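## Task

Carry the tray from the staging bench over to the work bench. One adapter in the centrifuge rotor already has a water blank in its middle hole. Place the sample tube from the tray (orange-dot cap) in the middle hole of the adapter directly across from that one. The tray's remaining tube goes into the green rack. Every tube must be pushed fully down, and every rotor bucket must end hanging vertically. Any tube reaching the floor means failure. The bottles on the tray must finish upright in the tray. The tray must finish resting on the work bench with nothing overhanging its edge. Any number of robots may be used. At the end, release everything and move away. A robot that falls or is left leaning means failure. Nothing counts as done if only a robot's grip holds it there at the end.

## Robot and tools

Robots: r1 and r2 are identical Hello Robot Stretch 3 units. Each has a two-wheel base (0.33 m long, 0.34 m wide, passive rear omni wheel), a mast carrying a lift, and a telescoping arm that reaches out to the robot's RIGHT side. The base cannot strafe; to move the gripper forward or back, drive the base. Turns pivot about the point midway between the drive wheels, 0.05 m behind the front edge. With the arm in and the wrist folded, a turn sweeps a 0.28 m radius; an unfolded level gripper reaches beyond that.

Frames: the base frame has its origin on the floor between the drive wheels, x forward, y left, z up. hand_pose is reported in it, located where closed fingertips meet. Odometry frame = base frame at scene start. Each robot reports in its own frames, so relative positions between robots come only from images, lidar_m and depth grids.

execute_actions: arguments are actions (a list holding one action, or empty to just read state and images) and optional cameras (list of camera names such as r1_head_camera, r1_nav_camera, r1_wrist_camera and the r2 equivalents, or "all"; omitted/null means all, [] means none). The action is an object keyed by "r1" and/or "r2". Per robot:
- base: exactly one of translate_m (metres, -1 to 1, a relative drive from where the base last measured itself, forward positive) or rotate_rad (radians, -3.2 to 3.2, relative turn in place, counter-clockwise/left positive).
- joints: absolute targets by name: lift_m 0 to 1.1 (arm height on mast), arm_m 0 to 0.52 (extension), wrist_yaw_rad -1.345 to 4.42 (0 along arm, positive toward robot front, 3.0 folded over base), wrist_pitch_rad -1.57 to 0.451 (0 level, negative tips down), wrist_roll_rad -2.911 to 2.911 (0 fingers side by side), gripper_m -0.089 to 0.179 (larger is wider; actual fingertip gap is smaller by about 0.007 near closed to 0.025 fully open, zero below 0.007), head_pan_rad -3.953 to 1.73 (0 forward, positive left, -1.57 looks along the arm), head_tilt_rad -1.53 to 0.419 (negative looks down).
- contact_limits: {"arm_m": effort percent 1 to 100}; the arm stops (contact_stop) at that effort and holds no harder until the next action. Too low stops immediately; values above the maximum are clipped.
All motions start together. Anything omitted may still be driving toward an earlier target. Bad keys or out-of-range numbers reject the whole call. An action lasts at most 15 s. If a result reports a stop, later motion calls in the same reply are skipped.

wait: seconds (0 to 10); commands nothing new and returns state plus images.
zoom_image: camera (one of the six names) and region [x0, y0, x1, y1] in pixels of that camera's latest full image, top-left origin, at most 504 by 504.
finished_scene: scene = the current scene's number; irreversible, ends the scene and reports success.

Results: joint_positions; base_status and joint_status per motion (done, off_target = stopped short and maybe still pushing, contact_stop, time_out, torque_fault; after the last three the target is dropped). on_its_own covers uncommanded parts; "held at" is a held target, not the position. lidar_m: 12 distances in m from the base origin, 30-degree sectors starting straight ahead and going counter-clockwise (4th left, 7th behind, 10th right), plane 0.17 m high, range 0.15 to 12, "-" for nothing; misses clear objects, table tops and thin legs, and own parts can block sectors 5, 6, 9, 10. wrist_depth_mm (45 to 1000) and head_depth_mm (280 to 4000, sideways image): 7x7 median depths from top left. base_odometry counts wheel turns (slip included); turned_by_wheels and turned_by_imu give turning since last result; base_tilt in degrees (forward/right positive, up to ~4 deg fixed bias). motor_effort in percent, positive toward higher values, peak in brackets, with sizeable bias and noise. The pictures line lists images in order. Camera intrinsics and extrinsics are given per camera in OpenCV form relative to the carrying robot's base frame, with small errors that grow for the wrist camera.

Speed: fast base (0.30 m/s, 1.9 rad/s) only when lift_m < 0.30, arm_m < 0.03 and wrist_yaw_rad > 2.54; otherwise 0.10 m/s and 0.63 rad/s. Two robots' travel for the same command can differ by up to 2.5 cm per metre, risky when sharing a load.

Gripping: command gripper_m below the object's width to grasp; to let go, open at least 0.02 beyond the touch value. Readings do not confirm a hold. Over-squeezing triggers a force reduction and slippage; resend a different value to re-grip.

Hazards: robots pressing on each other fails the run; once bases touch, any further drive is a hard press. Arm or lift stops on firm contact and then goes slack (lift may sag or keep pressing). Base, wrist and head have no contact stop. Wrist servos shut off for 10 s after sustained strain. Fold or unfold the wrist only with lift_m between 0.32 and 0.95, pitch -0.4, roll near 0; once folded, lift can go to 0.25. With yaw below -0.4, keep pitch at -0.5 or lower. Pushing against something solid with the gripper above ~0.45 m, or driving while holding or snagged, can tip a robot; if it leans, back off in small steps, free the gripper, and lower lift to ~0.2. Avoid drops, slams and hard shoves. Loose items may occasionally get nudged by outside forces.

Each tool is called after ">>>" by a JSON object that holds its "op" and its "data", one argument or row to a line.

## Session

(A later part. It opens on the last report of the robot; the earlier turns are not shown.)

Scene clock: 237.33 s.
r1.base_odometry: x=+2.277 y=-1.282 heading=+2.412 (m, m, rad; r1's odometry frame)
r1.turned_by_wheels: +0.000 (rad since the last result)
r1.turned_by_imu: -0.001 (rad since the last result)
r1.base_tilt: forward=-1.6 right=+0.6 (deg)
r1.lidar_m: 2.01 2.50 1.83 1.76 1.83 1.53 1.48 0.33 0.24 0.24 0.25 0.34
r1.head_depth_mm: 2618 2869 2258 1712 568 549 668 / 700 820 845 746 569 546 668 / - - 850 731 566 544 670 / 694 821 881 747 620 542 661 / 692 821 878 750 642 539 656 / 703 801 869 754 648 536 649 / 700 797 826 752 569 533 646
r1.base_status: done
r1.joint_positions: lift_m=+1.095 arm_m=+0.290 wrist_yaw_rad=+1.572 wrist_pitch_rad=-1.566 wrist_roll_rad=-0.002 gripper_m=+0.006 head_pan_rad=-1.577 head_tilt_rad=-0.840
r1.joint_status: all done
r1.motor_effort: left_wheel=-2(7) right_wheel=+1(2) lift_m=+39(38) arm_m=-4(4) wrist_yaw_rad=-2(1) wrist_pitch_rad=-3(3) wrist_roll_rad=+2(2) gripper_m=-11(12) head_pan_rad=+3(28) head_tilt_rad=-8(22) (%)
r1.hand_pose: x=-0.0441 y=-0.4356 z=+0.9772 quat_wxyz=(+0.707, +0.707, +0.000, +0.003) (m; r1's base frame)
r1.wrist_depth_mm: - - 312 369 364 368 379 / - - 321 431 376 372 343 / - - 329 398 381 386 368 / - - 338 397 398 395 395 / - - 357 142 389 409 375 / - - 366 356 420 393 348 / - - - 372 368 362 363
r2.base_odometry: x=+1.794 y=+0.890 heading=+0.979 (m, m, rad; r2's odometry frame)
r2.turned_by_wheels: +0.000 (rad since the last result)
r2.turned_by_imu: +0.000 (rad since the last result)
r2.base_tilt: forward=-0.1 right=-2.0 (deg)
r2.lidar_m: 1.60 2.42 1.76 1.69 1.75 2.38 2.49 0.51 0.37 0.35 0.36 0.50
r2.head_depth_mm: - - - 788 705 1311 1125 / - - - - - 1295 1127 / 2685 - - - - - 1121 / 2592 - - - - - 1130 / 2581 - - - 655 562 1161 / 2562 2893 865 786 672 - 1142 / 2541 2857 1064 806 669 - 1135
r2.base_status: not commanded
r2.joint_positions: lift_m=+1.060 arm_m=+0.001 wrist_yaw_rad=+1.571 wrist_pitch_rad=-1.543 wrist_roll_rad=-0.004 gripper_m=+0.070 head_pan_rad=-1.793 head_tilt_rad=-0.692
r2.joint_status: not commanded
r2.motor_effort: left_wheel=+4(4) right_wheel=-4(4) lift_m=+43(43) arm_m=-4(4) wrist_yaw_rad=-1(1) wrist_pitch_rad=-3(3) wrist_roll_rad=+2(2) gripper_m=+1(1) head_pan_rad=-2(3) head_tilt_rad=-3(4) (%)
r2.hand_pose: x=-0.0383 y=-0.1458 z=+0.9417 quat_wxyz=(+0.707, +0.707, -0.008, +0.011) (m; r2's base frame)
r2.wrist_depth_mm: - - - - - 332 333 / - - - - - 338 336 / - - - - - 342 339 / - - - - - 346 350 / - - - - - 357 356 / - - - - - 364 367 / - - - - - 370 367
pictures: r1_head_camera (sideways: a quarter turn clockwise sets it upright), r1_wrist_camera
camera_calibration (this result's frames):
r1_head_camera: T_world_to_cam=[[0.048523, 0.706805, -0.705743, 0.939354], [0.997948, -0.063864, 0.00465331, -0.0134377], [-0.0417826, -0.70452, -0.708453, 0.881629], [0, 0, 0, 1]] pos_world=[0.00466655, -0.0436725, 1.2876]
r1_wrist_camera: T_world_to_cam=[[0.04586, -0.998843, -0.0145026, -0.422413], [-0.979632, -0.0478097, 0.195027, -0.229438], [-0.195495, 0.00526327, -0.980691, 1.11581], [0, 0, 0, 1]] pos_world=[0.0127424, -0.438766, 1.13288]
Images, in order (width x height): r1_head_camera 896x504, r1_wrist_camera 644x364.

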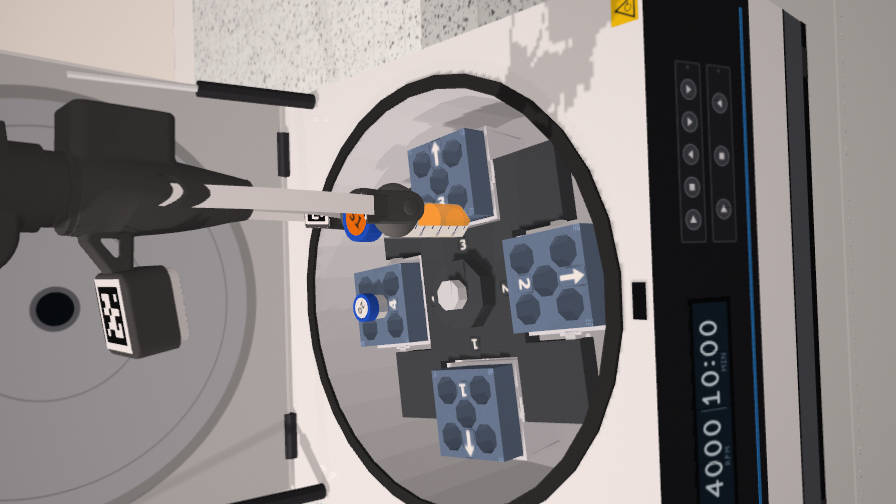

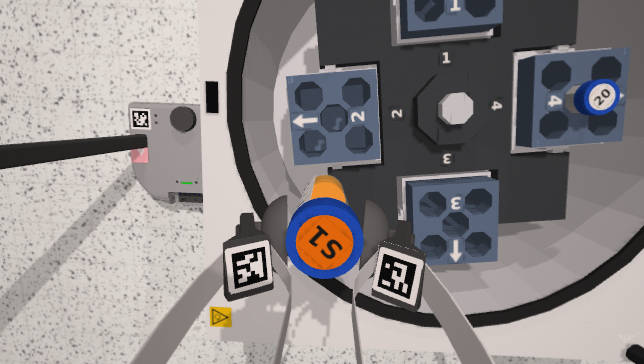

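>>> {"op": "execute_actions", "data": {
  "actions": [
    {"r1":{"base":{"translate_m":0.053},"joints":{"arm_m":0.305}}}
  ],
  "cameras": ["r1_wrist_camera"]
}}

>>> {"op": "execute_actions", "data": {
  "actions": [
    {"r1":{"joints":{"lift_m":1.0}}}
  ],
  "cameras": ["r1_wrist_camera","r1_head_camera"]
}}

Scene clock: 242.73 s.
r1.base_odometry: x=+2.238 y=-1.247 heading=+2.412 (m, m, rad; r1's odometry frame)
r1.turned_by_wheels: +0.000 (rad since the last result)
r1.turned_by_imu: -0.001 (rad since the last result)
r1.base_tilt: forward=-1.7 right=+0.6 (deg)
r1.lidar_m: 1.96 2.49 1.83 1.76 1.83 1.59 1.53 0.34 0.25 0.24 0.25 0.34
r1.head_depth_mm: 714 2613 2105 719 568 548 668 / 698 814 852 752 564 547 668 / - 836 879 750 626 543 669 / 693 815 877 723 625 541 660 / 691 823 877 773 645 539 657 / 700 799 855 799 571 536 651 / 696 799 2080 706 572 535 647
r1.base_status: done
r1.joint_positions: lift_m=+1.095 arm_m=+0.305 wrist_yaw_rad=+1.572 wrist_pitch_rad=-1.566 wrist_roll_rad=-0.002 gripper_m=+0.006 head_pan_rad=-1.577 head_tilt_rad=-0.840
r1.joint_status: all done
r1.motor_effort: left_wheel=-3(5) right_wheel=+1(4) lift_m=+39(39) arm_m=+4(5) wrist_yaw_rad=-1(1) wrist_pitch_rad=-3(3) wrist_roll_rad=+2(2) gripper_m=-12(11) head_pan_rad=+3(3) head_tilt_rad=-6(8) (%)
r1.hand_pose: x=-0.0442 y=-0.4499 z=+0.9772 quat_wxyz=(+0.707, +0.707, +0.000, +0.003) (m; r1's base frame)
r1.wrist_depth_mm: - - 310 409 349 364 356 / - - 317 378 381 371 381 / - - 333 388 382 374 360 / - - 347 370 395 401 375 / - - 348 142 392 404 389 / - - 364 392 424 435 359 / - - 369 374 394 369 363
r2.base_odometry: x=+1.794 y=+0.890 heading=+0.979 (m, m, rad; r2's odometry frame)
r2.turned_by_wheels: +0.000 (rad since the last result)
r2.turned_by_imu: +0.000 (rad since the last result)
r2.base_tilt: forward=+0.0 right=-2.0 (deg)
r2.lidar_m: 1.59 2.43 1.76 1.69 1.75 2.39 2.49 0.51 0.37 0.35 0.37 0.50
r2.head_depth_mm: - - - 789 704 1304 1128 / - - - - - 1298 1120 / 2662 - - - - - 1124 / 2615 - - - - - 1133 / 2580 - - - 655 563 1160 / 2555 2923 860 783 671 - 1140 / 2544 2861 1065 807 671 - 1128
r2.base_status: not commanded
r2.joint_positions: lift_m=+1.060 arm_m=+0.001 wrist_yaw_rad=+1.571 wrist_pitch_rad=-1.543 wrist_roll_rad=-0.004 gripper_m=+0.070 head_pan_rad=-1.793 head_tilt_rad=-0.692
r2.joint_status: not commanded
r2.motor_effort: left_wheel=+4(4) right_wheel=-3(3) lift_m=+43(43) arm_m=-4(4) wrist_yaw_rad=-1(1) wrist_pitch_rad=-3(3) wrist_roll_rad=+2(2) gripper_m=+1(1) head_pan_rad=-2(2) head_tilt_rad=-3(2) (%)
r2.hand_pose: x=-0.0383 y=-0.1458 z=+0.9417 quat_wxyz=(+0.707, +0.707, -0.008, +0.011) (m; r2's base frame)
r2.wrist_depth_mm: - - - - - 328 331 / - - - - - 339 339 / - - - - - 342 345 / - - - - - 347 351 / - - - - - 353 359 / - - - - - 361 364 / - - - - - 369 373
pictures: r1_wrist_camera
camera_calibration (this result's frames):
r1_wrist_camera: T_world_to_cam=[[0.0458579, -0.998843, -0.0145079, -0.436705], [-0.979609, -0.0478092, 0.195142, -0.230264], [-0.19561, 0.00526322, -0.980668, 1.11585], [0, 0, 0, 1]] pos_world=[0.0127306, -0.453081, 1.13288]
Images, in order (width x height): r1_wrist_camera 644x364.

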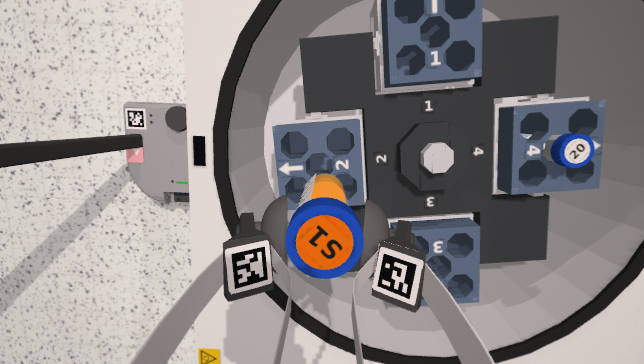

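Scene clock: 244.43 s.
r1.base_odometry: x=+2.238 y=-1.247 heading=+2.412 (m, m, rad; r1's odometry frame)
r1.turned_by_wheels: +0.000 (rad since the last result)
r1.turned_by_imu: +0.000 (rad since the last result)
r1.base_tilt: forward=-1.7 right=+0.6 (deg)
r1.lidar_m: 1.96 2.49 1.83 1.76 1.83 1.59 1.53 0.34 0.24 0.24 0.25 0.34
r1.head_depth_mm: - 814 2094 720 568 549 668 / - 813 853 753 567 547 668 / - - 866 755 627 543 668 / - 822 865 726 617 542 661 / 704 802 869 772 647 539 659 / 701 799 856 797 570 536 651 / 696 798 2064 707 571 534 646
r1.base_status: not commanded
r1.joint_positions: lift_m=+1.000 arm_m=+0.305 wrist_yaw_rad=+1.572 wrist_pitch_rad=-1.566 wrist_roll_rad=-0.002 gripper_m=+0.006 head_pan_rad=-1.577 head_tilt_rad=-0.840
r1.joint_status: all done
r1.motor_effort: left_wheel=-2(2) right_wheel=+2(2) lift_m=+30(32) arm_m=+4(4) wrist_yaw_rad=-1(1) wrist_pitch_rad=-2(3) wrist_roll_rad=+2(1) gripper_m=-12(11) head_pan_rad=+3(3) head_tilt_rad=-7(6) (%)
r1.hand_pose: x=-0.0442 y=-0.4499 z=+0.8825 quat_wxyz=(+0.707, +0.707, +0.000, +0.003) (m; r1's base frame)
r1.wrist_depth_mm: - 222 241 279 275 256 270 / - 228 295 285 286 282 278 / - 234 297 296 289 288 268 / - 240 297 277 295 285 272 / - 251 263 142 306 309 307 / - - 258 320 297 296 315 / - - 264 340 351 311 317
r2.base_odometry: x=+1.794 y=+0.890 heading=+0.979 (m, m, rad; r2's odometry frame)
r2.turned_by_wheels: +0.000 (rad since the last result)
r2.turned_by_imu: +0.000 (rad since the last result)
r2.base_tilt: forward=+0.1 right=-2.1 (deg)
r2.lidar_m: 1.59 2.42 1.76 1.69 1.75 2.39 2.49 0.51 0.37 0.35 0.37 0.50
r2.head_depth_mm: - - - 790 705 1303 1123 / - - - - - 1297 1125 / 2699 - - - - - 1123 / 2629 - - - - - 1127 / 2599 - - - 656 562 1157 / 2559 2926 867 786 670 - 1136 / 2552 2841 1064 807 669 - 1128
r2.base_status: not commanded
r2.joint_positions: lift_m=+1.060 arm_m=+0.001 wrist_yaw_rad=+1.571 wrist_pitch_rad=-1.543 wrist_roll_rad=-0.004 gripper_m=+0.070 head_pan_rad=-1.793 head_tilt_rad=-0.692
r2.joint_status: not commanded
r2.motor_effort: left_wheel=+5(4) right_wheel=-3(4) lift_m=+43(43) arm_m=-4(4) wrist_yaw_rad=-2(1) wrist_pitch_rad=-3(3) wrist_roll_rad=+2(2) gripper_m=+1(0) head_pan_rad=-2(3) head_tilt_rad=-3(3) (%)
r2.hand_pose: x=-0.0383 y=-0.1458 z=+0.9417 quat_wxyz=(+0.707, +0.707, -0.008, +0.011) (m; r2's base frame)
r2.wrist_depth_mm: - - - - - 330 329 / - - - - - 335 339 / - - - - - 347 344 / - - - - - 350 350 / - - - - - 357 357 / - - - - - 362 364 / - - - - - 369 370
pictures: r1_head_camera (sideways: a quarter turn clockwise sets it upright), r1_wrist_camera
camera_calibration (this result's frames):
r1_head_camera: T_world_to_cam=[[0.048523, 0.706805, -0.705743, 0.939354], [0.997948, -0.063864, 0.00465331, -0.0134377], [-0.0417826, -0.70452, -0.708453, 0.881629], [0, 0, 0, 1]] pos_world=[0.00466655, -0.0436725, 1.2876]
r1_wrist_camera: T_world_to_cam=[[0.0458587, -0.998843, -0.0145079, -0.43808], [-0.979609, -0.04781, 0.195142, -0.211792], [-0.19561, 0.00526306, -0.980668, 1.02303], [0, 0, 0, 1]] pos_world=[0.0127306, -0.453083, 1.03822]
Images, in order (width x height): r1_head_camera 896x504, r1_wrist_camera 644x364.

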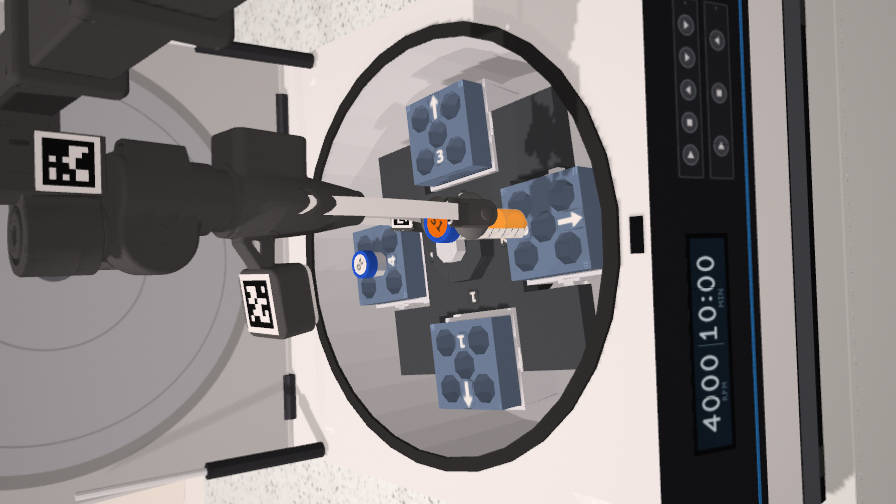

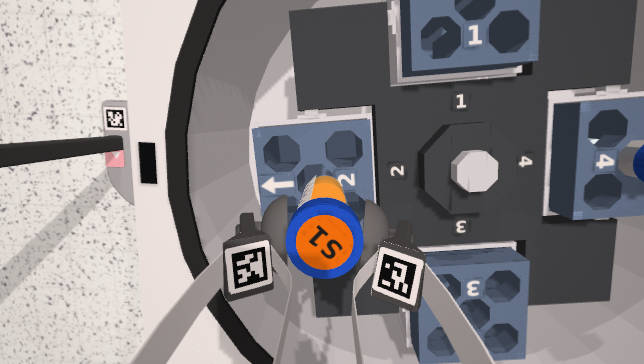

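>>> {"op": "execute_actions", "data": {
  "actions": [
    {"r1":{"joints":{"arm_m":0.298}}}
  ],
  "cameras": []
}}

>>> {"op": "execute_actions", "data": {
  "actions": [
    {"r1":{"joints":{"lift_m":0.96}}}
  ],
  "cameras": ["r1_wrist_camera","r1_head_camera"]
}}

Scene clock: 248.27 s.
r1.base_odometry: x=+2.238 y=-1.247 heading=+2.412 (m, m, rad; r1's odometry frame)
r1.turned_by_wheels: +0.000 (rad since the last result)
r1.turned_by_imu: +0.000 (rad since the last result)
r1.base_tilt: forward=-1.7 right=+0.5 (deg)
r1.lidar_m: 1.96 2.49 1.83 1.76 1.83 1.59 1.53 0.33 0.25 0.24 0.25 0.34
r1.head_depth_mm: - 815 2097 721 568 548 668 / - 813 850 753 565 546 669 / - - 867 751 626 544 669 / 680 822 866 729 616 541 661 / 704 802 875 770 647 539 657 / 702 798 855 799 571 536 650 / 699 797 2046 703 571 535 649
r1.base_status: not commanded
r1.joint_positions: lift_m=+1.000 arm_m=+0.298 wrist_yaw_rad=+1.572 wrist_pitch_rad=-1.566 wrist_roll_rad=-0.002 gripper_m=+0.006 head_pan_rad=-1.577 head_tilt_rad=-0.840
r1.joint_status: all done
r1.motor_effort: left_wheel=-2(2) right_wheel=+1(1) lift_m=+31(30) arm_m=-4(5) wrist_yaw_rad=-1(2) wrist_pitch_rad=-3(3) wrist_roll_rad=+2(1) gripper_m=-10(12) head_pan_rad=+3(3) head_tilt_rad=-7(7) (%)
r1.hand_pose: x=-0.0442 y=-0.4436 z=+0.8825 quat_wxyz=(+0.707, +0.707, +0.000, +0.003) (m; r1's base frame)
r1.wrist_depth_mm: - 224 228 279 272 251 270 / - 229 273 287 286 281 276 / - 231 278 297 291 286 269 / - 242 282 274 296 279 279 / - - 250 142 310 307 308 / - - 253 322 306 290 317 / - - 266 337 357 299 322
r2.base_odometry: x=+1.794 y=+0.890 heading=+0.979 (m, m, rad; r2's odometry frame)
r2.turned_by_wheels: +0.000 (rad since the last result)
r2.turned_by_imu: +0.000 (rad since the last result)
r2.base_tilt: forward=-0.1 right=-2.0 (deg)
r2.lidar_m: 1.59 2.42 1.76 1.69 1.75 2.39 2.49 0.51 0.37 0.35 0.37 0.50
r2.head_depth_mm: - - - 788 703 1311 1123 / - - - - - 1298 1119 / 2676 - - - - - 1115 / 2615 - - - - - 1132 / 2569 - - - 656 561 1160 / 2543 2910 866 787 671 - 1134 / 2577 2844 1070 807 670 - 1137
r2.base_status: not commanded
r2.joint_positions: lift_m=+1.060 arm_m=+0.001 wrist_yaw_rad=+1.571 wrist_pitch_rad=-1.543 wrist_roll_rad=-0.004 gripper_m=+0.070 head_pan_rad=-1.793 head_tilt_rad=-0.692
r2.joint_status: not commanded
r2.motor_effort: left_wheel=+5(4) right_wheel=-3(4) lift_m=+43(44) arm_m=-4(4) wrist_yaw_rad=-1(1) wrist_pitch_rad=-3(3) wrist_roll_rad=+2(2) gripper_m=+1(1) head_pan_rad=-2(3) head_tilt_rad=-3(4) (%)
r2.hand_pose: x=-0.0383 y=-0.1458 z=+0.9417 quat_wxyz=(+0.707, +0.707, -0.008, +0.011) (m; r2's base frame)
r2.wrist_depth_mm: - - - - - 333 331 / - - - - - 336 338 / - - - - - 343 343 / - - - - - 350 348 / - - - - - 355 358 / - - - - - 366 362 / - - - - - 370 373
pictures: none
No camera images: the call's "cameras" was empty. Leave "cameras" out to get every camera's image.

Scene clock: 249.43 s.
r1.base_odometry: x=+2.238 y=-1.247 heading=+2.412 (m, m, rad; r1's odometry frame)
r1.turned_by_wheels: +0.000 (rad since the last result)
r1.turned_by_imu: +0.000 (rad since the last result)
r1.base_tilt: forward=-1.7 right=+0.6 (deg)
r1.lidar_m: 1.96 2.50 1.83 1.76 1.83 1.59 1.53 0.34 0.25 0.24 0.25 0.34
r1.head_depth_mm: 702 - 804 720 568 549 666 / 688 840 849 750 565 546 668 / 683 - - 755 625 543 666 / 693 - 876 741 615 541 661 / 705 806 877 770 646 538 656 / 703 803 855 797 572 536 651 / 698 801 2061 706 571 535 648
r1.base_status: not commanded
r1.joint_positions: lift_m=+0.960 arm_m=+0.298 wrist_yaw_rad=+1.572 wrist_pitch_rad=-1.566 wrist_roll_rad=-0.002 gripper_m=+0.006 head_pan_rad=-1.577 head_tilt_rad=-0.840
r1.joint_status: all done
r1.motor_effort: left_wheel=-2(2) right_wheel=+2(1) lift_m=+31(31) arm_m=-4(4) wrist_yaw_rad=-1(1) wrist_pitch_rad=-2(3) wrist_roll_rad=+2(1) gripper_m=-12(11) head_pan_rad=+3(3) head_tilt_rad=-7(6) (%)
r1.hand_pose: x=-0.0442 y=-0.4436 z=+0.8425 quat_wxyz=(+0.707, +0.707, +0.000, +0.003) (m; r1's base frame)
r1.wrist_depth_mm: 994 181 229 239 237 213 230 / - 185 273 246 245 243 241 / - 192 269 254 250 233 245 / - 200 253 233 255 234 254 / - 205 246 142 266 263 265 / - 212 248 277 272 260 269 / - 223 229 296 284 258 287
r2.base_odometry: x=+1.794 y=+0.890 heading=+0.979 (m, m, rad; r2's odometry frame)
r2.turned_by_wheels: +0.000 (rad since the last result)
r2.turned_by_imu: +0.000 (rad since the last result)
r2.base_tilt: forward=+0.0 right=-2.0 (deg)
r2.lidar_m: 1.60 2.42 1.76 1.69 1.75 2.39 2.49 0.51 0.37 0.35 0.36 0.50
r2.head_depth_mm: - - - 788 706 1311 1121 / - - - - - 1299 1122 / 2669 - - - - - 1118 / 2594 - - - - - 1130 / 2569 - - - 655 562 1160 / 2543 2933 866 784 670 - 1131 / 2592 2832 1065 806 670 - 1133
r2.base_status: not commanded
r2.joint_positions: lift_m=+1.060 arm_m=+0.001 wrist_yaw_rad=+1.571 wrist_pitch_rad=-1.543 wrist_roll_rad=-0.004 gripper_m=+0.070 head_pan_rad=-1.793 head_tilt_rad=-0.692
r2.joint_status: not commanded
r2.motor_effort: left_wheel=+5(4) right_wheel=-4(3) lift_m=+43(43) arm_m=-4(4) wrist_yaw_rad=-1(1) wrist_pitch_rad=-3(3) wrist_roll_rad=+1(2) gripper_m=+1(1) head_pan_rad=-2(2) head_tilt_rad=-3(5) (%)
r2.hand_pose: x=-0.0383 y=-0.1458 z=+0.9417 quat_wxyz=(+0.707, +0.707, -0.008, +0.011) (m; r2's base frame)
r2.wrist_depth_mm: - - - - - 333 331 / - - - - - 336 338 / - - - - - 342 342 / - - - - - 350 349 / - - - - - 355 354 / - - - - - 367 366 / - - - - - 373 374
pictures: r1_head_camera (sideways: a quarter turn clockwise sets it upright), r1_wrist_camera
camera_calibration (this result's frames):
r1_head_camera: T_world_to_cam=[[0.0485227, 0.706805, -0.705743, 0.939354], [0.997948, -0.0638636, 0.00465331, -0.0134377], [-0.0417823, -0.70452, -0.708453, 0.881629], [0, 0, 0, 1]] pos_world=[0.00466656, -0.0436725, 1.2876]
r1_wrist_camera: T_world_to_cam=[[0.0458586, -0.998843, -0.0145079, -0.432345], [-0.979609, -0.04781, 0.195142, -0.203683], [-0.19561, 0.00526307, -0.980668, 0.983762], [0, 0, 0, 1]] pos_world=[0.0127306, -0.446761, 0.998219]
Images, in order (width x height): r1_head_camera 896x504, r1_wrist_camera 644x364.

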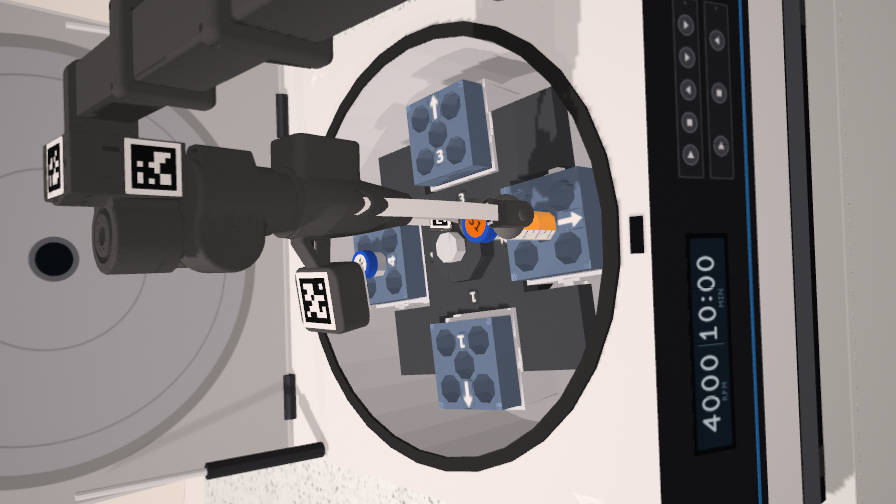

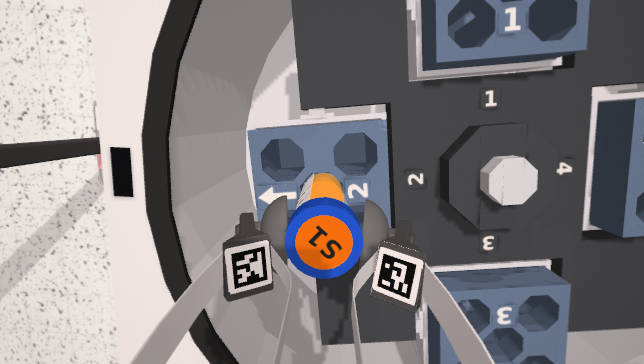

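>>> {"op": "execute_actions", "data": {
  "actions": [
    {"r1":{"joints":{"lift_m":0.912}}}
  ],
  "cameras": ["r1_head_camera"]
}}

>>> {"op": "execute_actions", "data": {
  "actions": [
    {"r1":{"joints":{"gripper_m":0.07}}}
  ],
  "cameras": []
}}

>>> {"op": "execute_actions", "data": {
  "actions": [
    {"r1":{"joints":{"lift_m":1.05}}}
  ],
  "cameras": ["r1_wrist_camera"]
}}

>>> {"op": "execute_actions", "data": {
  "actions": [
    {"r1":{"joints":{"arm_m":0}}}
  ],
  "cameras": ["r1_head_camera","r2_nav_camera"]
}}

Scene clock: 254.87 s.
r1.base_odometry: x=+2.238 y=-1.247 heading=+2.412 (m, m, rad; r1's odometry frame)
r1.turned_by_wheels: +0.000 (rad since the last result)
r1.turned_by_imu: +0.000 (rad since the last result)
r1.base_tilt: forward=-1.6 right=+0.8 (deg)
r1.lidar_m: 1.95 2.49 1.83 1.76 1.83 1.59 1.53 0.33 0.25 0.24 0.25 0.34
r1.head_depth_mm: 715 2814 - 771 568 549 667 / 710 - 843 753 566 546 669 / 708 - - 731 615 544 667 / 706 775 - 723 610 540 661 / 700 803 878 753 644 539 659 / 701 799 853 798 572 537 650 / 699 798 2051 704 572 534 648
r1.base_status: not commanded
r1.joint_positions: lift_m=+0.912 arm_m=+0.298 wrist_yaw_rad=+1.572 wrist_pitch_rad=-1.566 wrist_roll_rad=-0.002 gripper_m=+0.006 head_pan_rad=-1.577 head_tilt_rad=-0.840
r1.joint_status: all done
r1.motor_effort: left_wheel=-2(3) right_wheel=+1(1) lift_m=+30(29) arm_m=-4(4) wrist_yaw_rad=-1(1) wrist_pitch_rad=-3(3) wrist_roll_rad=+2(2) gripper_m=-11(12) head_pan_rad=+3(3) head_tilt_rad=-6(8) (%)
r1.hand_pose: x=-0.0442 y=-0.4435 z=+0.7945 quat_wxyz=(+0.707, +0.707, +0.000, +0.003) (m; r1's base frame)
r1.wrist_depth_mm: 137 138 228 192 193 166 165 / 140 150 276 199 199 196 195 / 145 161 245 204 203 200 198 / 150 164 227 185 208 187 185 / 156 165 243 142 215 194 212 / 162 161 233 199 223 220 219 / - 164 227 234 232 201 202
r2.base_odometry: x=+1.794 y=+0.890 heading=+0.979 (m, m, rad; r2's odometry frame)
r2.turned_by_wheels: +0.000 (rad since the last result)
r2.turned_by_imu: +0.000 (rad since the last result)
r2.base_tilt: forward=-0.1 right=-2.0 (deg)
r2.lidar_m: 1.59 2.42 1.76 1.69 1.75 2.38 2.49 0.50 0.37 0.35 0.37 0.50
r2.head_depth_mm: - - - 790 705 1298 1131 / - - - - - 1303 1123 / 2674 - - - - - 1122 / 2631 - - - - - 1134 / 2561 - - - 655 560 1158 / 2530 2922 864 784 671 - 1134 / 2560 2884 1064 807 669 - 1132
r2.base_status: not commanded
r2.joint_positions: lift_m=+1.060 arm_m=+0.001 wrist_yaw_rad=+1.571 wrist_pitch_rad=-1.543 wrist_roll_rad=-0.004 gripper_m=+0.070 head_pan_rad=-1.793 head_tilt_rad=-0.692
r2.joint_status: not commanded
r2.motor_effort: left_wheel=+5(4) right_wheel=-3(3) lift_m=+43(43) arm_m=-4(4) wrist_yaw_rad=-1(1) wrist_pitch_rad=-3(3) wrist_roll_rad=+2(2) gripper_m=+1(1) head_pan_rad=-2(2) head_tilt_rad=-3(3) (%)
r2.hand_pose: x=-0.0383 y=-0.1458 z=+0.9417 quat_wxyz=(+0.707, +0.707, -0.008, +0.011) (m; r2's base frame)
r2.wrist_depth_mm: - - - - - 331 330 / - - - - - 337 337 / - - - - - 346 343 / - - - - - 349 355 / - - - - - 356 358 / - - - - - 360 363 / - - - - - 369 371
pictures: r1_head_camera (sideways: a quarter turn clockwise sets it upright)
camera_calibration (this result's frames):
r1_head_camera: T_world_to_cam=[[0.0485231, 0.706804, -0.705743, 0.939355], [0.997948, -0.0638641, 0.00465331, -0.0134377], [-0.0417826, -0.70452, -0.708453, 0.881629], [0, 0, 0, 1]] pos_world=[0.00466654, -0.0436725, 1.2876]
Images, in order (width x height): r1_head_camera 896x504.

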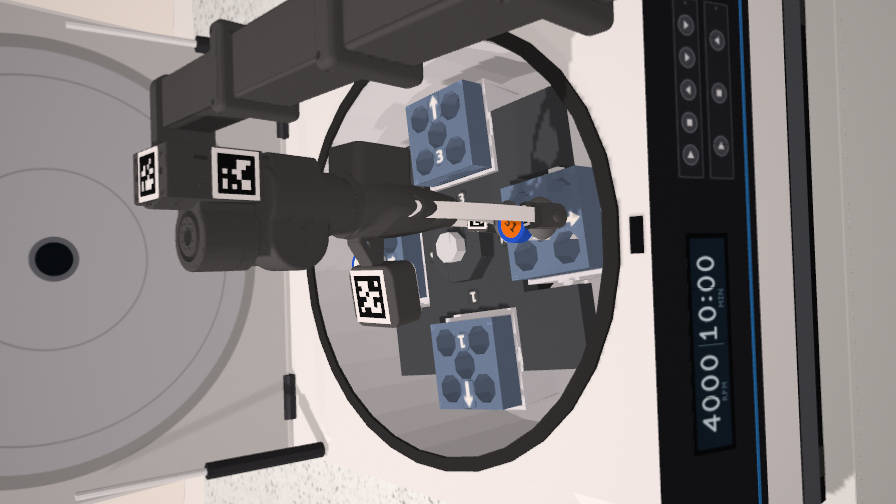

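Scene clock: 256.00 s.
r1.base_odometry: x=+2.238 y=-1.247 heading=+2.412 (m, m, rad; r1's odometry frame)
r1.turned_by_wheels: +0.000 (rad since the last result)
r1.turned_by_imu: +0.000 (rad since the last result)
r1.base_tilt: forward=-1.7 right=+0.6 (deg)
r1.lidar_m: 1.96 2.50 1.83 1.76 1.83 1.59 1.53 0.34 0.25 0.24 0.25 0.34
r1.head_depth_mm: 714 2779 - 771 569 547 669 / 712 - 845 751 565 547 667 / 706 - - 735 620 544 669 / 704 774 - 725 617 541 660 / 703 804 875 750 645 538 656 / 700 801 855 799 570 537 650 / 699 798 2052 707 573 534 649
r1.base_status: not commanded
r1.joint_positions: lift_m=+0.912 arm_m=+0.298 wrist_yaw_rad=+1.572 wrist_pitch_rad=-1.566 wrist_roll_rad=-0.002 gripper_m=+0.070 head_pan_rad=-1.577 head_tilt_rad=-0.840
r1.joint_status: all done
r1.motor_effort: left_wheel=-2(2) right_wheel=+1(1) lift_m=+30(30) arm_m=-4(4) wrist_yaw_rad=-1(1) wrist_pitch_rad=-2(3) wrist_roll_rad=+2(1) gripper_m=+0(84) head_pan_rad=+3(3) head_tilt_rad=-7(8) (%)
r1.hand_pose: x=-0.0442 y=-0.4435 z=+0.7945 quat_wxyz=(+0.707, +0.707, +0.000, +0.003) (m; r1's base frame)
r1.wrist_depth_mm: 137 139 227 194 193 167 165 / 141 151 275 198 198 197 196 / 146 160 245 204 203 200 197 / 150 164 242 184 208 188 185 / 156 166 226 159 212 194 211 / 162 159 235 204 224 222 219 / - 164 223 236 230 201 203
r2.base_odometry: x=+1.794 y=+0.890 heading=+0.979 (m, m, rad; r2's odometry frame)
r2.turned_by_wheels: +0.000 (rad since the last result)
r2.turned_by_imu: +0.000 (rad since the last result)
r2.base_tilt: forward=-0.1 right=-2.0 (deg)
r2.lidar_m: 1.60 2.42 1.76 1.69 1.76 2.37 2.49 0.50 0.37 0.35 0.37 0.50
r2.head_depth_mm: - - - 790 705 1301 1129 / - - - - - 1300 1127 / 2677 - - - - - 1122 / 2626 - - - - - 1125 / 2575 - - - 655 562 1157 / 2555 2929 865 785 671 - 1132 / 2543 2831 1069 807 668 - 1130
r2.base_status: not commanded
r2.joint_positions: lift_m=+1.060 arm_m=+0.001 wrist_yaw_rad=+1.571 wrist_pitch_rad=-1.543 wrist_roll_rad=-0.004 gripper_m=+0.070 head_pan_rad=-1.793 head_tilt_rad=-0.692
r2.joint_status: not commanded
r2.motor_effort: left_wheel=+5(4) right_wheel=-3(4) lift_m=+43(43) arm_m=-4(4) wrist_yaw_rad=-1(1) wrist_pitch_rad=-4(3) wrist_roll_rad=+1(2) gripper_m=+1(1) head_pan_rad=-2(2) head_tilt_rad=-2(2) (%)
r2.hand_pose: x=-0.0383 y=-0.1458 z=+0.9417 quat_wxyz=(+0.707, +0.707, -0.008, +0.011) (m; r2's base frame)
r2.wrist_depth_mm: - - - - - 330 333 / - - - - - 336 334 / - - - - - 348 342 / - - - - - 350 350 / - - - - - 357 352 / - - - - - 363 361 / - - - - - 371 370
pictures: none
No camera images: the call's "cameras" was empty. Leave "cameras" out to get every camera's image.

Scene clock: 258.10 s.
r1.base_odometry: x=+2.238 y=-1.247 heading=+2.412 (m, m, rad; r1's odometry frame)
r1.turned_by_wheels: +0.000 (rad since the last result)
r1.turned_by_imu: +0.000 (rad since the last result)
r1.base_tilt: forward=-1.7 right=+0.7 (deg)
r1.lidar_m: 1.96 2.49 1.83 1.76 1.83 1.59 1.53 0.34 0.25 0.24 0.25 0.34
r1.head_depth_mm: 714 2608 2096 718 569 548 666 / 711 815 851 751 566 547 667 / - - 882 739 621 544 667 / 732 790 879 735 617 542 663 / 704 772 880 771 645 539 656 / 700 799 856 799 571 537 650 / 699 800 2056 707 572 535 648
r1.base_status: not commanded
r1.joint_positions: lift_m=+1.050 arm_m=+0.298 wrist_yaw_rad=+1.572 wrist_pitch_rad=-1.566 wrist_roll_rad=-0.002 gripper_m=+0.070 head_pan_rad=-1.577 head_tilt_rad=-0.840
r1.joint_status: all done
r1.motor_effort: left_wheel=-2(2) right_wheel=+1(1) lift_m=+39(40) arm_m=-4(4) wrist_yaw_rad=-2(1) wrist_pitch_rad=-2(2) wrist_roll_rad=+1(2) gripper_m=-1(0) head_pan_rad=+3(3) head_tilt_rad=-7(7) (%)
r1.hand_pose: x=-0.0442 y=-0.4435 z=+0.9322 quat_wxyz=(+0.707, +0.707, +0.000, +0.003) (m; r1's base frame)
r1.wrist_depth_mm: - - 267 356 312 316 321 / - - 281 334 333 331 334 / - - 315 342 338 336 311 / - - 312 323 348 340 319 / - - 306 368 357 359 371 / - - 312 378 377 364 359 / - - 320 332 367 372 324
r2.base_odometry: x=+1.794 y=+0.890 heading=+0.979 (m, m, rad; r2's odometry frame)
r2.turned_by_wheels: +0.000 (rad since the last result)
r2.turned_by_imu: +0.000 (rad since the last result)
r2.base_tilt: forward=-0.2 right=-2.0 (deg)
r2.lidar_m: 1.59 2.43 1.76 1.69 1.75 2.38 2.49 0.51 0.37 0.35 0.37 0.50
r2.head_depth_mm: - - - 791 707 1309 1128 / - - - - - 1302 1122 / 2645 - - - - - 1116 / 2628 - - - - - 1124 / 2576 - - - 655 561 1155 / 2527 2944 865 788 670 - 1134 / 2523 2836 1065 808 669 - 1133
r2.base_status: not commanded
r2.joint_positions: lift_m=+1.060 arm_m=+0.001 wrist_yaw_rad=+1.571 wrist_pitch_rad=-1.543 wrist_roll_rad=-0.004 gripper_m=+0.070 head_pan_rad=-1.793 head_tilt_rad=-0.692
r2.joint_status: not commanded
r2.motor_effort: left_wheel=+4(4) right_wheel=-4(4) lift_m=+44(43) arm_m=-4(4) wrist_yaw_rad=+0(1) wrist_pitch_rad=-3(3) wrist_roll_rad=+2(2) gripper_m=+1(1) head_pan_rad=-2(3) head_tilt_rad=-4(4) (%)
r2.hand_pose: x=-0.0383 y=-0.1458 z=+0.9417 quat_wxyz=(+0.707, +0.707, -0.008, +0.011) (m; r2's base frame)
r2.wrist_depth_mm: - - - - - 332 330 / - - - - - 339 337 / - - - - - 342 341 / - - - - - 348 350 / - - - - - 355 360 / - - - - - 362 365 / - - - - - 374 375
pictures: r1_wrist_camera
camera_calibration (this result's frames):
r1_wrist_camera: T_world_to_cam=[[0.0458587, -0.998843, -0.0145079, -0.431032], [-0.979609, -0.0478101, 0.195142, -0.221181], [-0.19561, 0.00526305, -0.980668, 1.0717], [0, 0, 0, 1]] pos_world=[0.0127306, -0.446748, 1.08789]
Images, in order (width x height): r1_wrist_camera 644x364.

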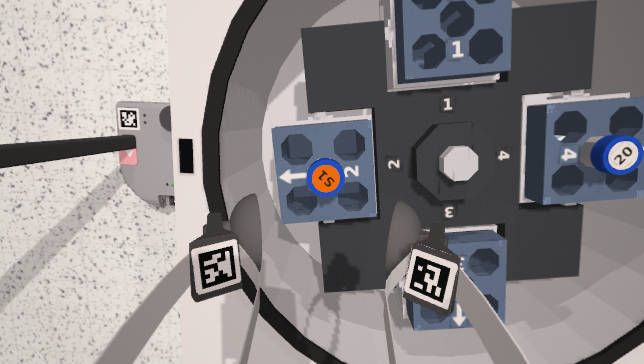

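Scene clock: 261.50 s.
r1.base_odometry: x=+2.238 y=-1.247 heading=+2.412 (m, m, rad; r1's odometry frame)
r1.turned_by_wheels: +0.000 (rad since the last result)
r1.turned_by_imu: +0.000 (rad since the last result)
r1.base_tilt: forward=-1.7 right=+0.7 (deg)
r1.lidar_m: 1.95 2.50 1.83 1.76 1.83 1.58 1.53 0.33 0.25 0.24 0.25 0.34
r1.head_depth_mm: 691 - - - - 568 668 / 686 - - - - - 679 / 685 - - - - 552 668 / 693 804 881 745 641 551 663 / 704 801 877 771 678 - 658 / 700 799 853 796 669 547 652 / 699 812 2064 706 572 536 649
r1.base_status: not commanded
r1.joint_positions: lift_m=+1.050 arm_m=+0.002 wrist_yaw_rad=+1.572 wrist_pitch_rad=-1.566 wrist_roll_rad=-0.002 gripper_m=+0.070 head_pan_rad=-1.577 head_tilt_rad=-0.840
r1.joint_status: all done
joint sent to its limit — the command would take r1.arm_m past its lower limit, so that joint was sent only as far as its limit.
r1.motor_effort: left_wheel=-2(2) right_wheel=+1(1) lift_m=+38(39) arm_m=-4(4) wrist_yaw_rad=-2(1) wrist_pitch_rad=-3(2) wrist_roll_rad=+1(1) gripper_m=-1(1) head_pan_rad=+3(2) head_tilt_rad=-7(6) (%)
r1.hand_pose: x=-0.0442 y=-0.1473 z=+0.9322 quat_wxyz=(+0.707, +0.707, +0.000, +0.003) (m; r1's base frame)
r1.wrist_depth_mm: - - - - 497 288 261 / - - - - 479 288 271 / - - - - 465 292 319 / - - - - 458 291 323 / - - - - 481 297 337 / - - - - 596 308 373 / - - - - 429 316 316
r2.base_odometry: x=+1.794 y=+0.890 heading=+0.979 (m, m, rad; r2's odometry frame)
r2.turned_by_wheels: +0.000 (rad since the last result)
r2.turned_by_imu: +0.000 (rad since the last result)
r2.base_tilt: forward=-0.1 right=-2.1 (deg)
r2.lidar_m: 1.60 2.42 1.76 1.69 1.75 2.38 2.49 0.51 0.37 0.35 0.37 0.50
r2.head_depth_mm: - - - 793 703 1303 1128 / - - - - - 1299 1120 / 2644 - - - - - 1124 / 2580 - - - - - 1132 / 2588 - - - 656 561 1157 / 2541 2913 867 786 671 - 1134 / 2561 2848 1072 809 670 - 1130
r2.base_status: not commanded
r2.joint_positions: lift_m=+1.060 arm_m=+0.001 wrist_yaw_rad=+1.571 wrist_pitch_rad=-1.543 wrist_roll_rad=-0.004 gripper_m=+0.070 head_pan_rad=-1.793 head_tilt_rad=-0.692
r2.joint_status: not commanded
r2.motor_effort: left_wheel=+5(5) right_wheel=-4(4) lift_m=+43(43) arm_m=-4(4) wrist_yaw_rad=-1(1) wrist_pitch_rad=-3(3) wrist_roll_rad=+2(2) gripper_m=+1(1) head_pan_rad=-2(3) head_tilt_rad=-4(3) (%)
r2.hand_pose: x=-0.0383 y=-0.1458 z=+0.9417 quat_wxyz=(+0.707, +0.707, -0.008, +0.011) (m; r2's base frame)
r2.wrist_depth_mm: - - - - - 330 329 / - - - - - 337 337 / - - - - - 344 340 / - - - - - 349 348 / - - - - - 359 360 / - - - - - 363 368 / - - - - - 371 373
pictures: r1_head_camera (sideways: a quarter turn clockwise sets it upright), r2_nav_camera (sideways: a quarter turn counterclockwise sets it upright)
camera_calibration (this result's frames):
r1_head_camera: T_world_to_cam=[[0.0484561, 0.70684, -0.705712, 0.939314], [0.997954, -0.0637695, 0.00465076, -0.0134344], [-0.0417155, -0.704493, -0.708484, 0.881669], [0, 0, 0, 1]] pos_world=[0.00467069, -0.043672, 1.2876]
r2_nav_camera: T_world_to_cam=[[-0.116202, -0.588075, 0.800416, -0.996662], [-0.970739, 0.237752, 0.0337505, 0.0228303], [-0.210148, -0.773073, -0.598494, 0.749637], [0, 0, 0, 1]] pos_world=[0.0638835, -0.0120147, 1.24563]
Images, in order (width x height): r1_head_camera 896x504, r2_nav_camera 672x504.

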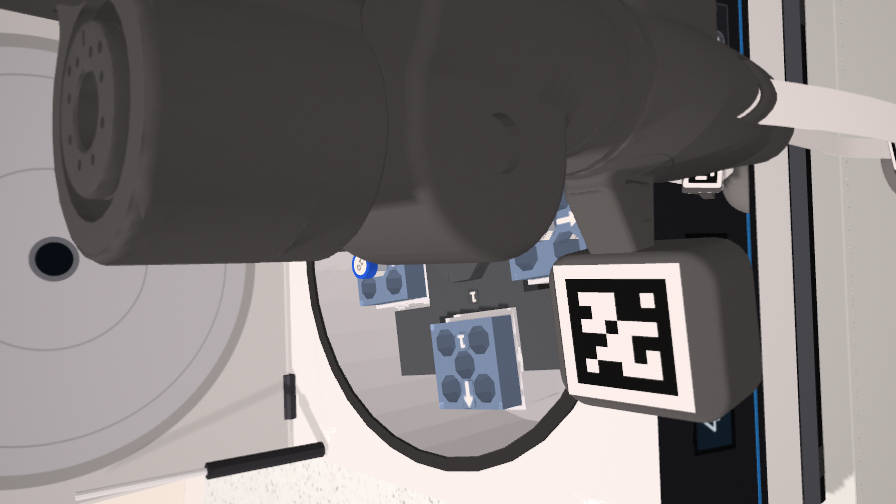

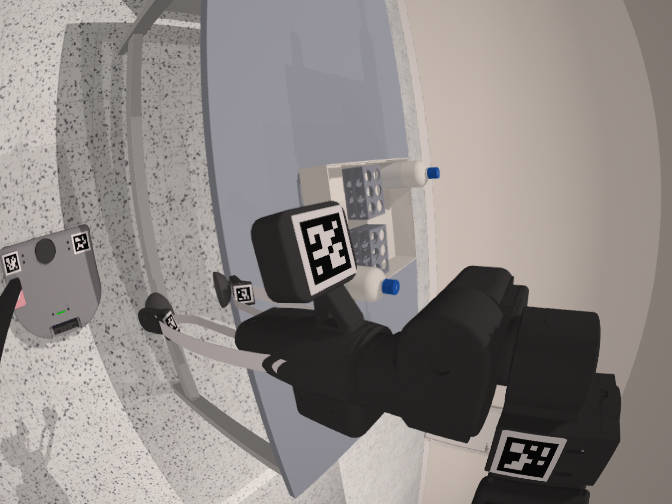

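>>> {"op": "finished_scene", "data": {
  "scene": 2
}}

The scene is finished: the task was done.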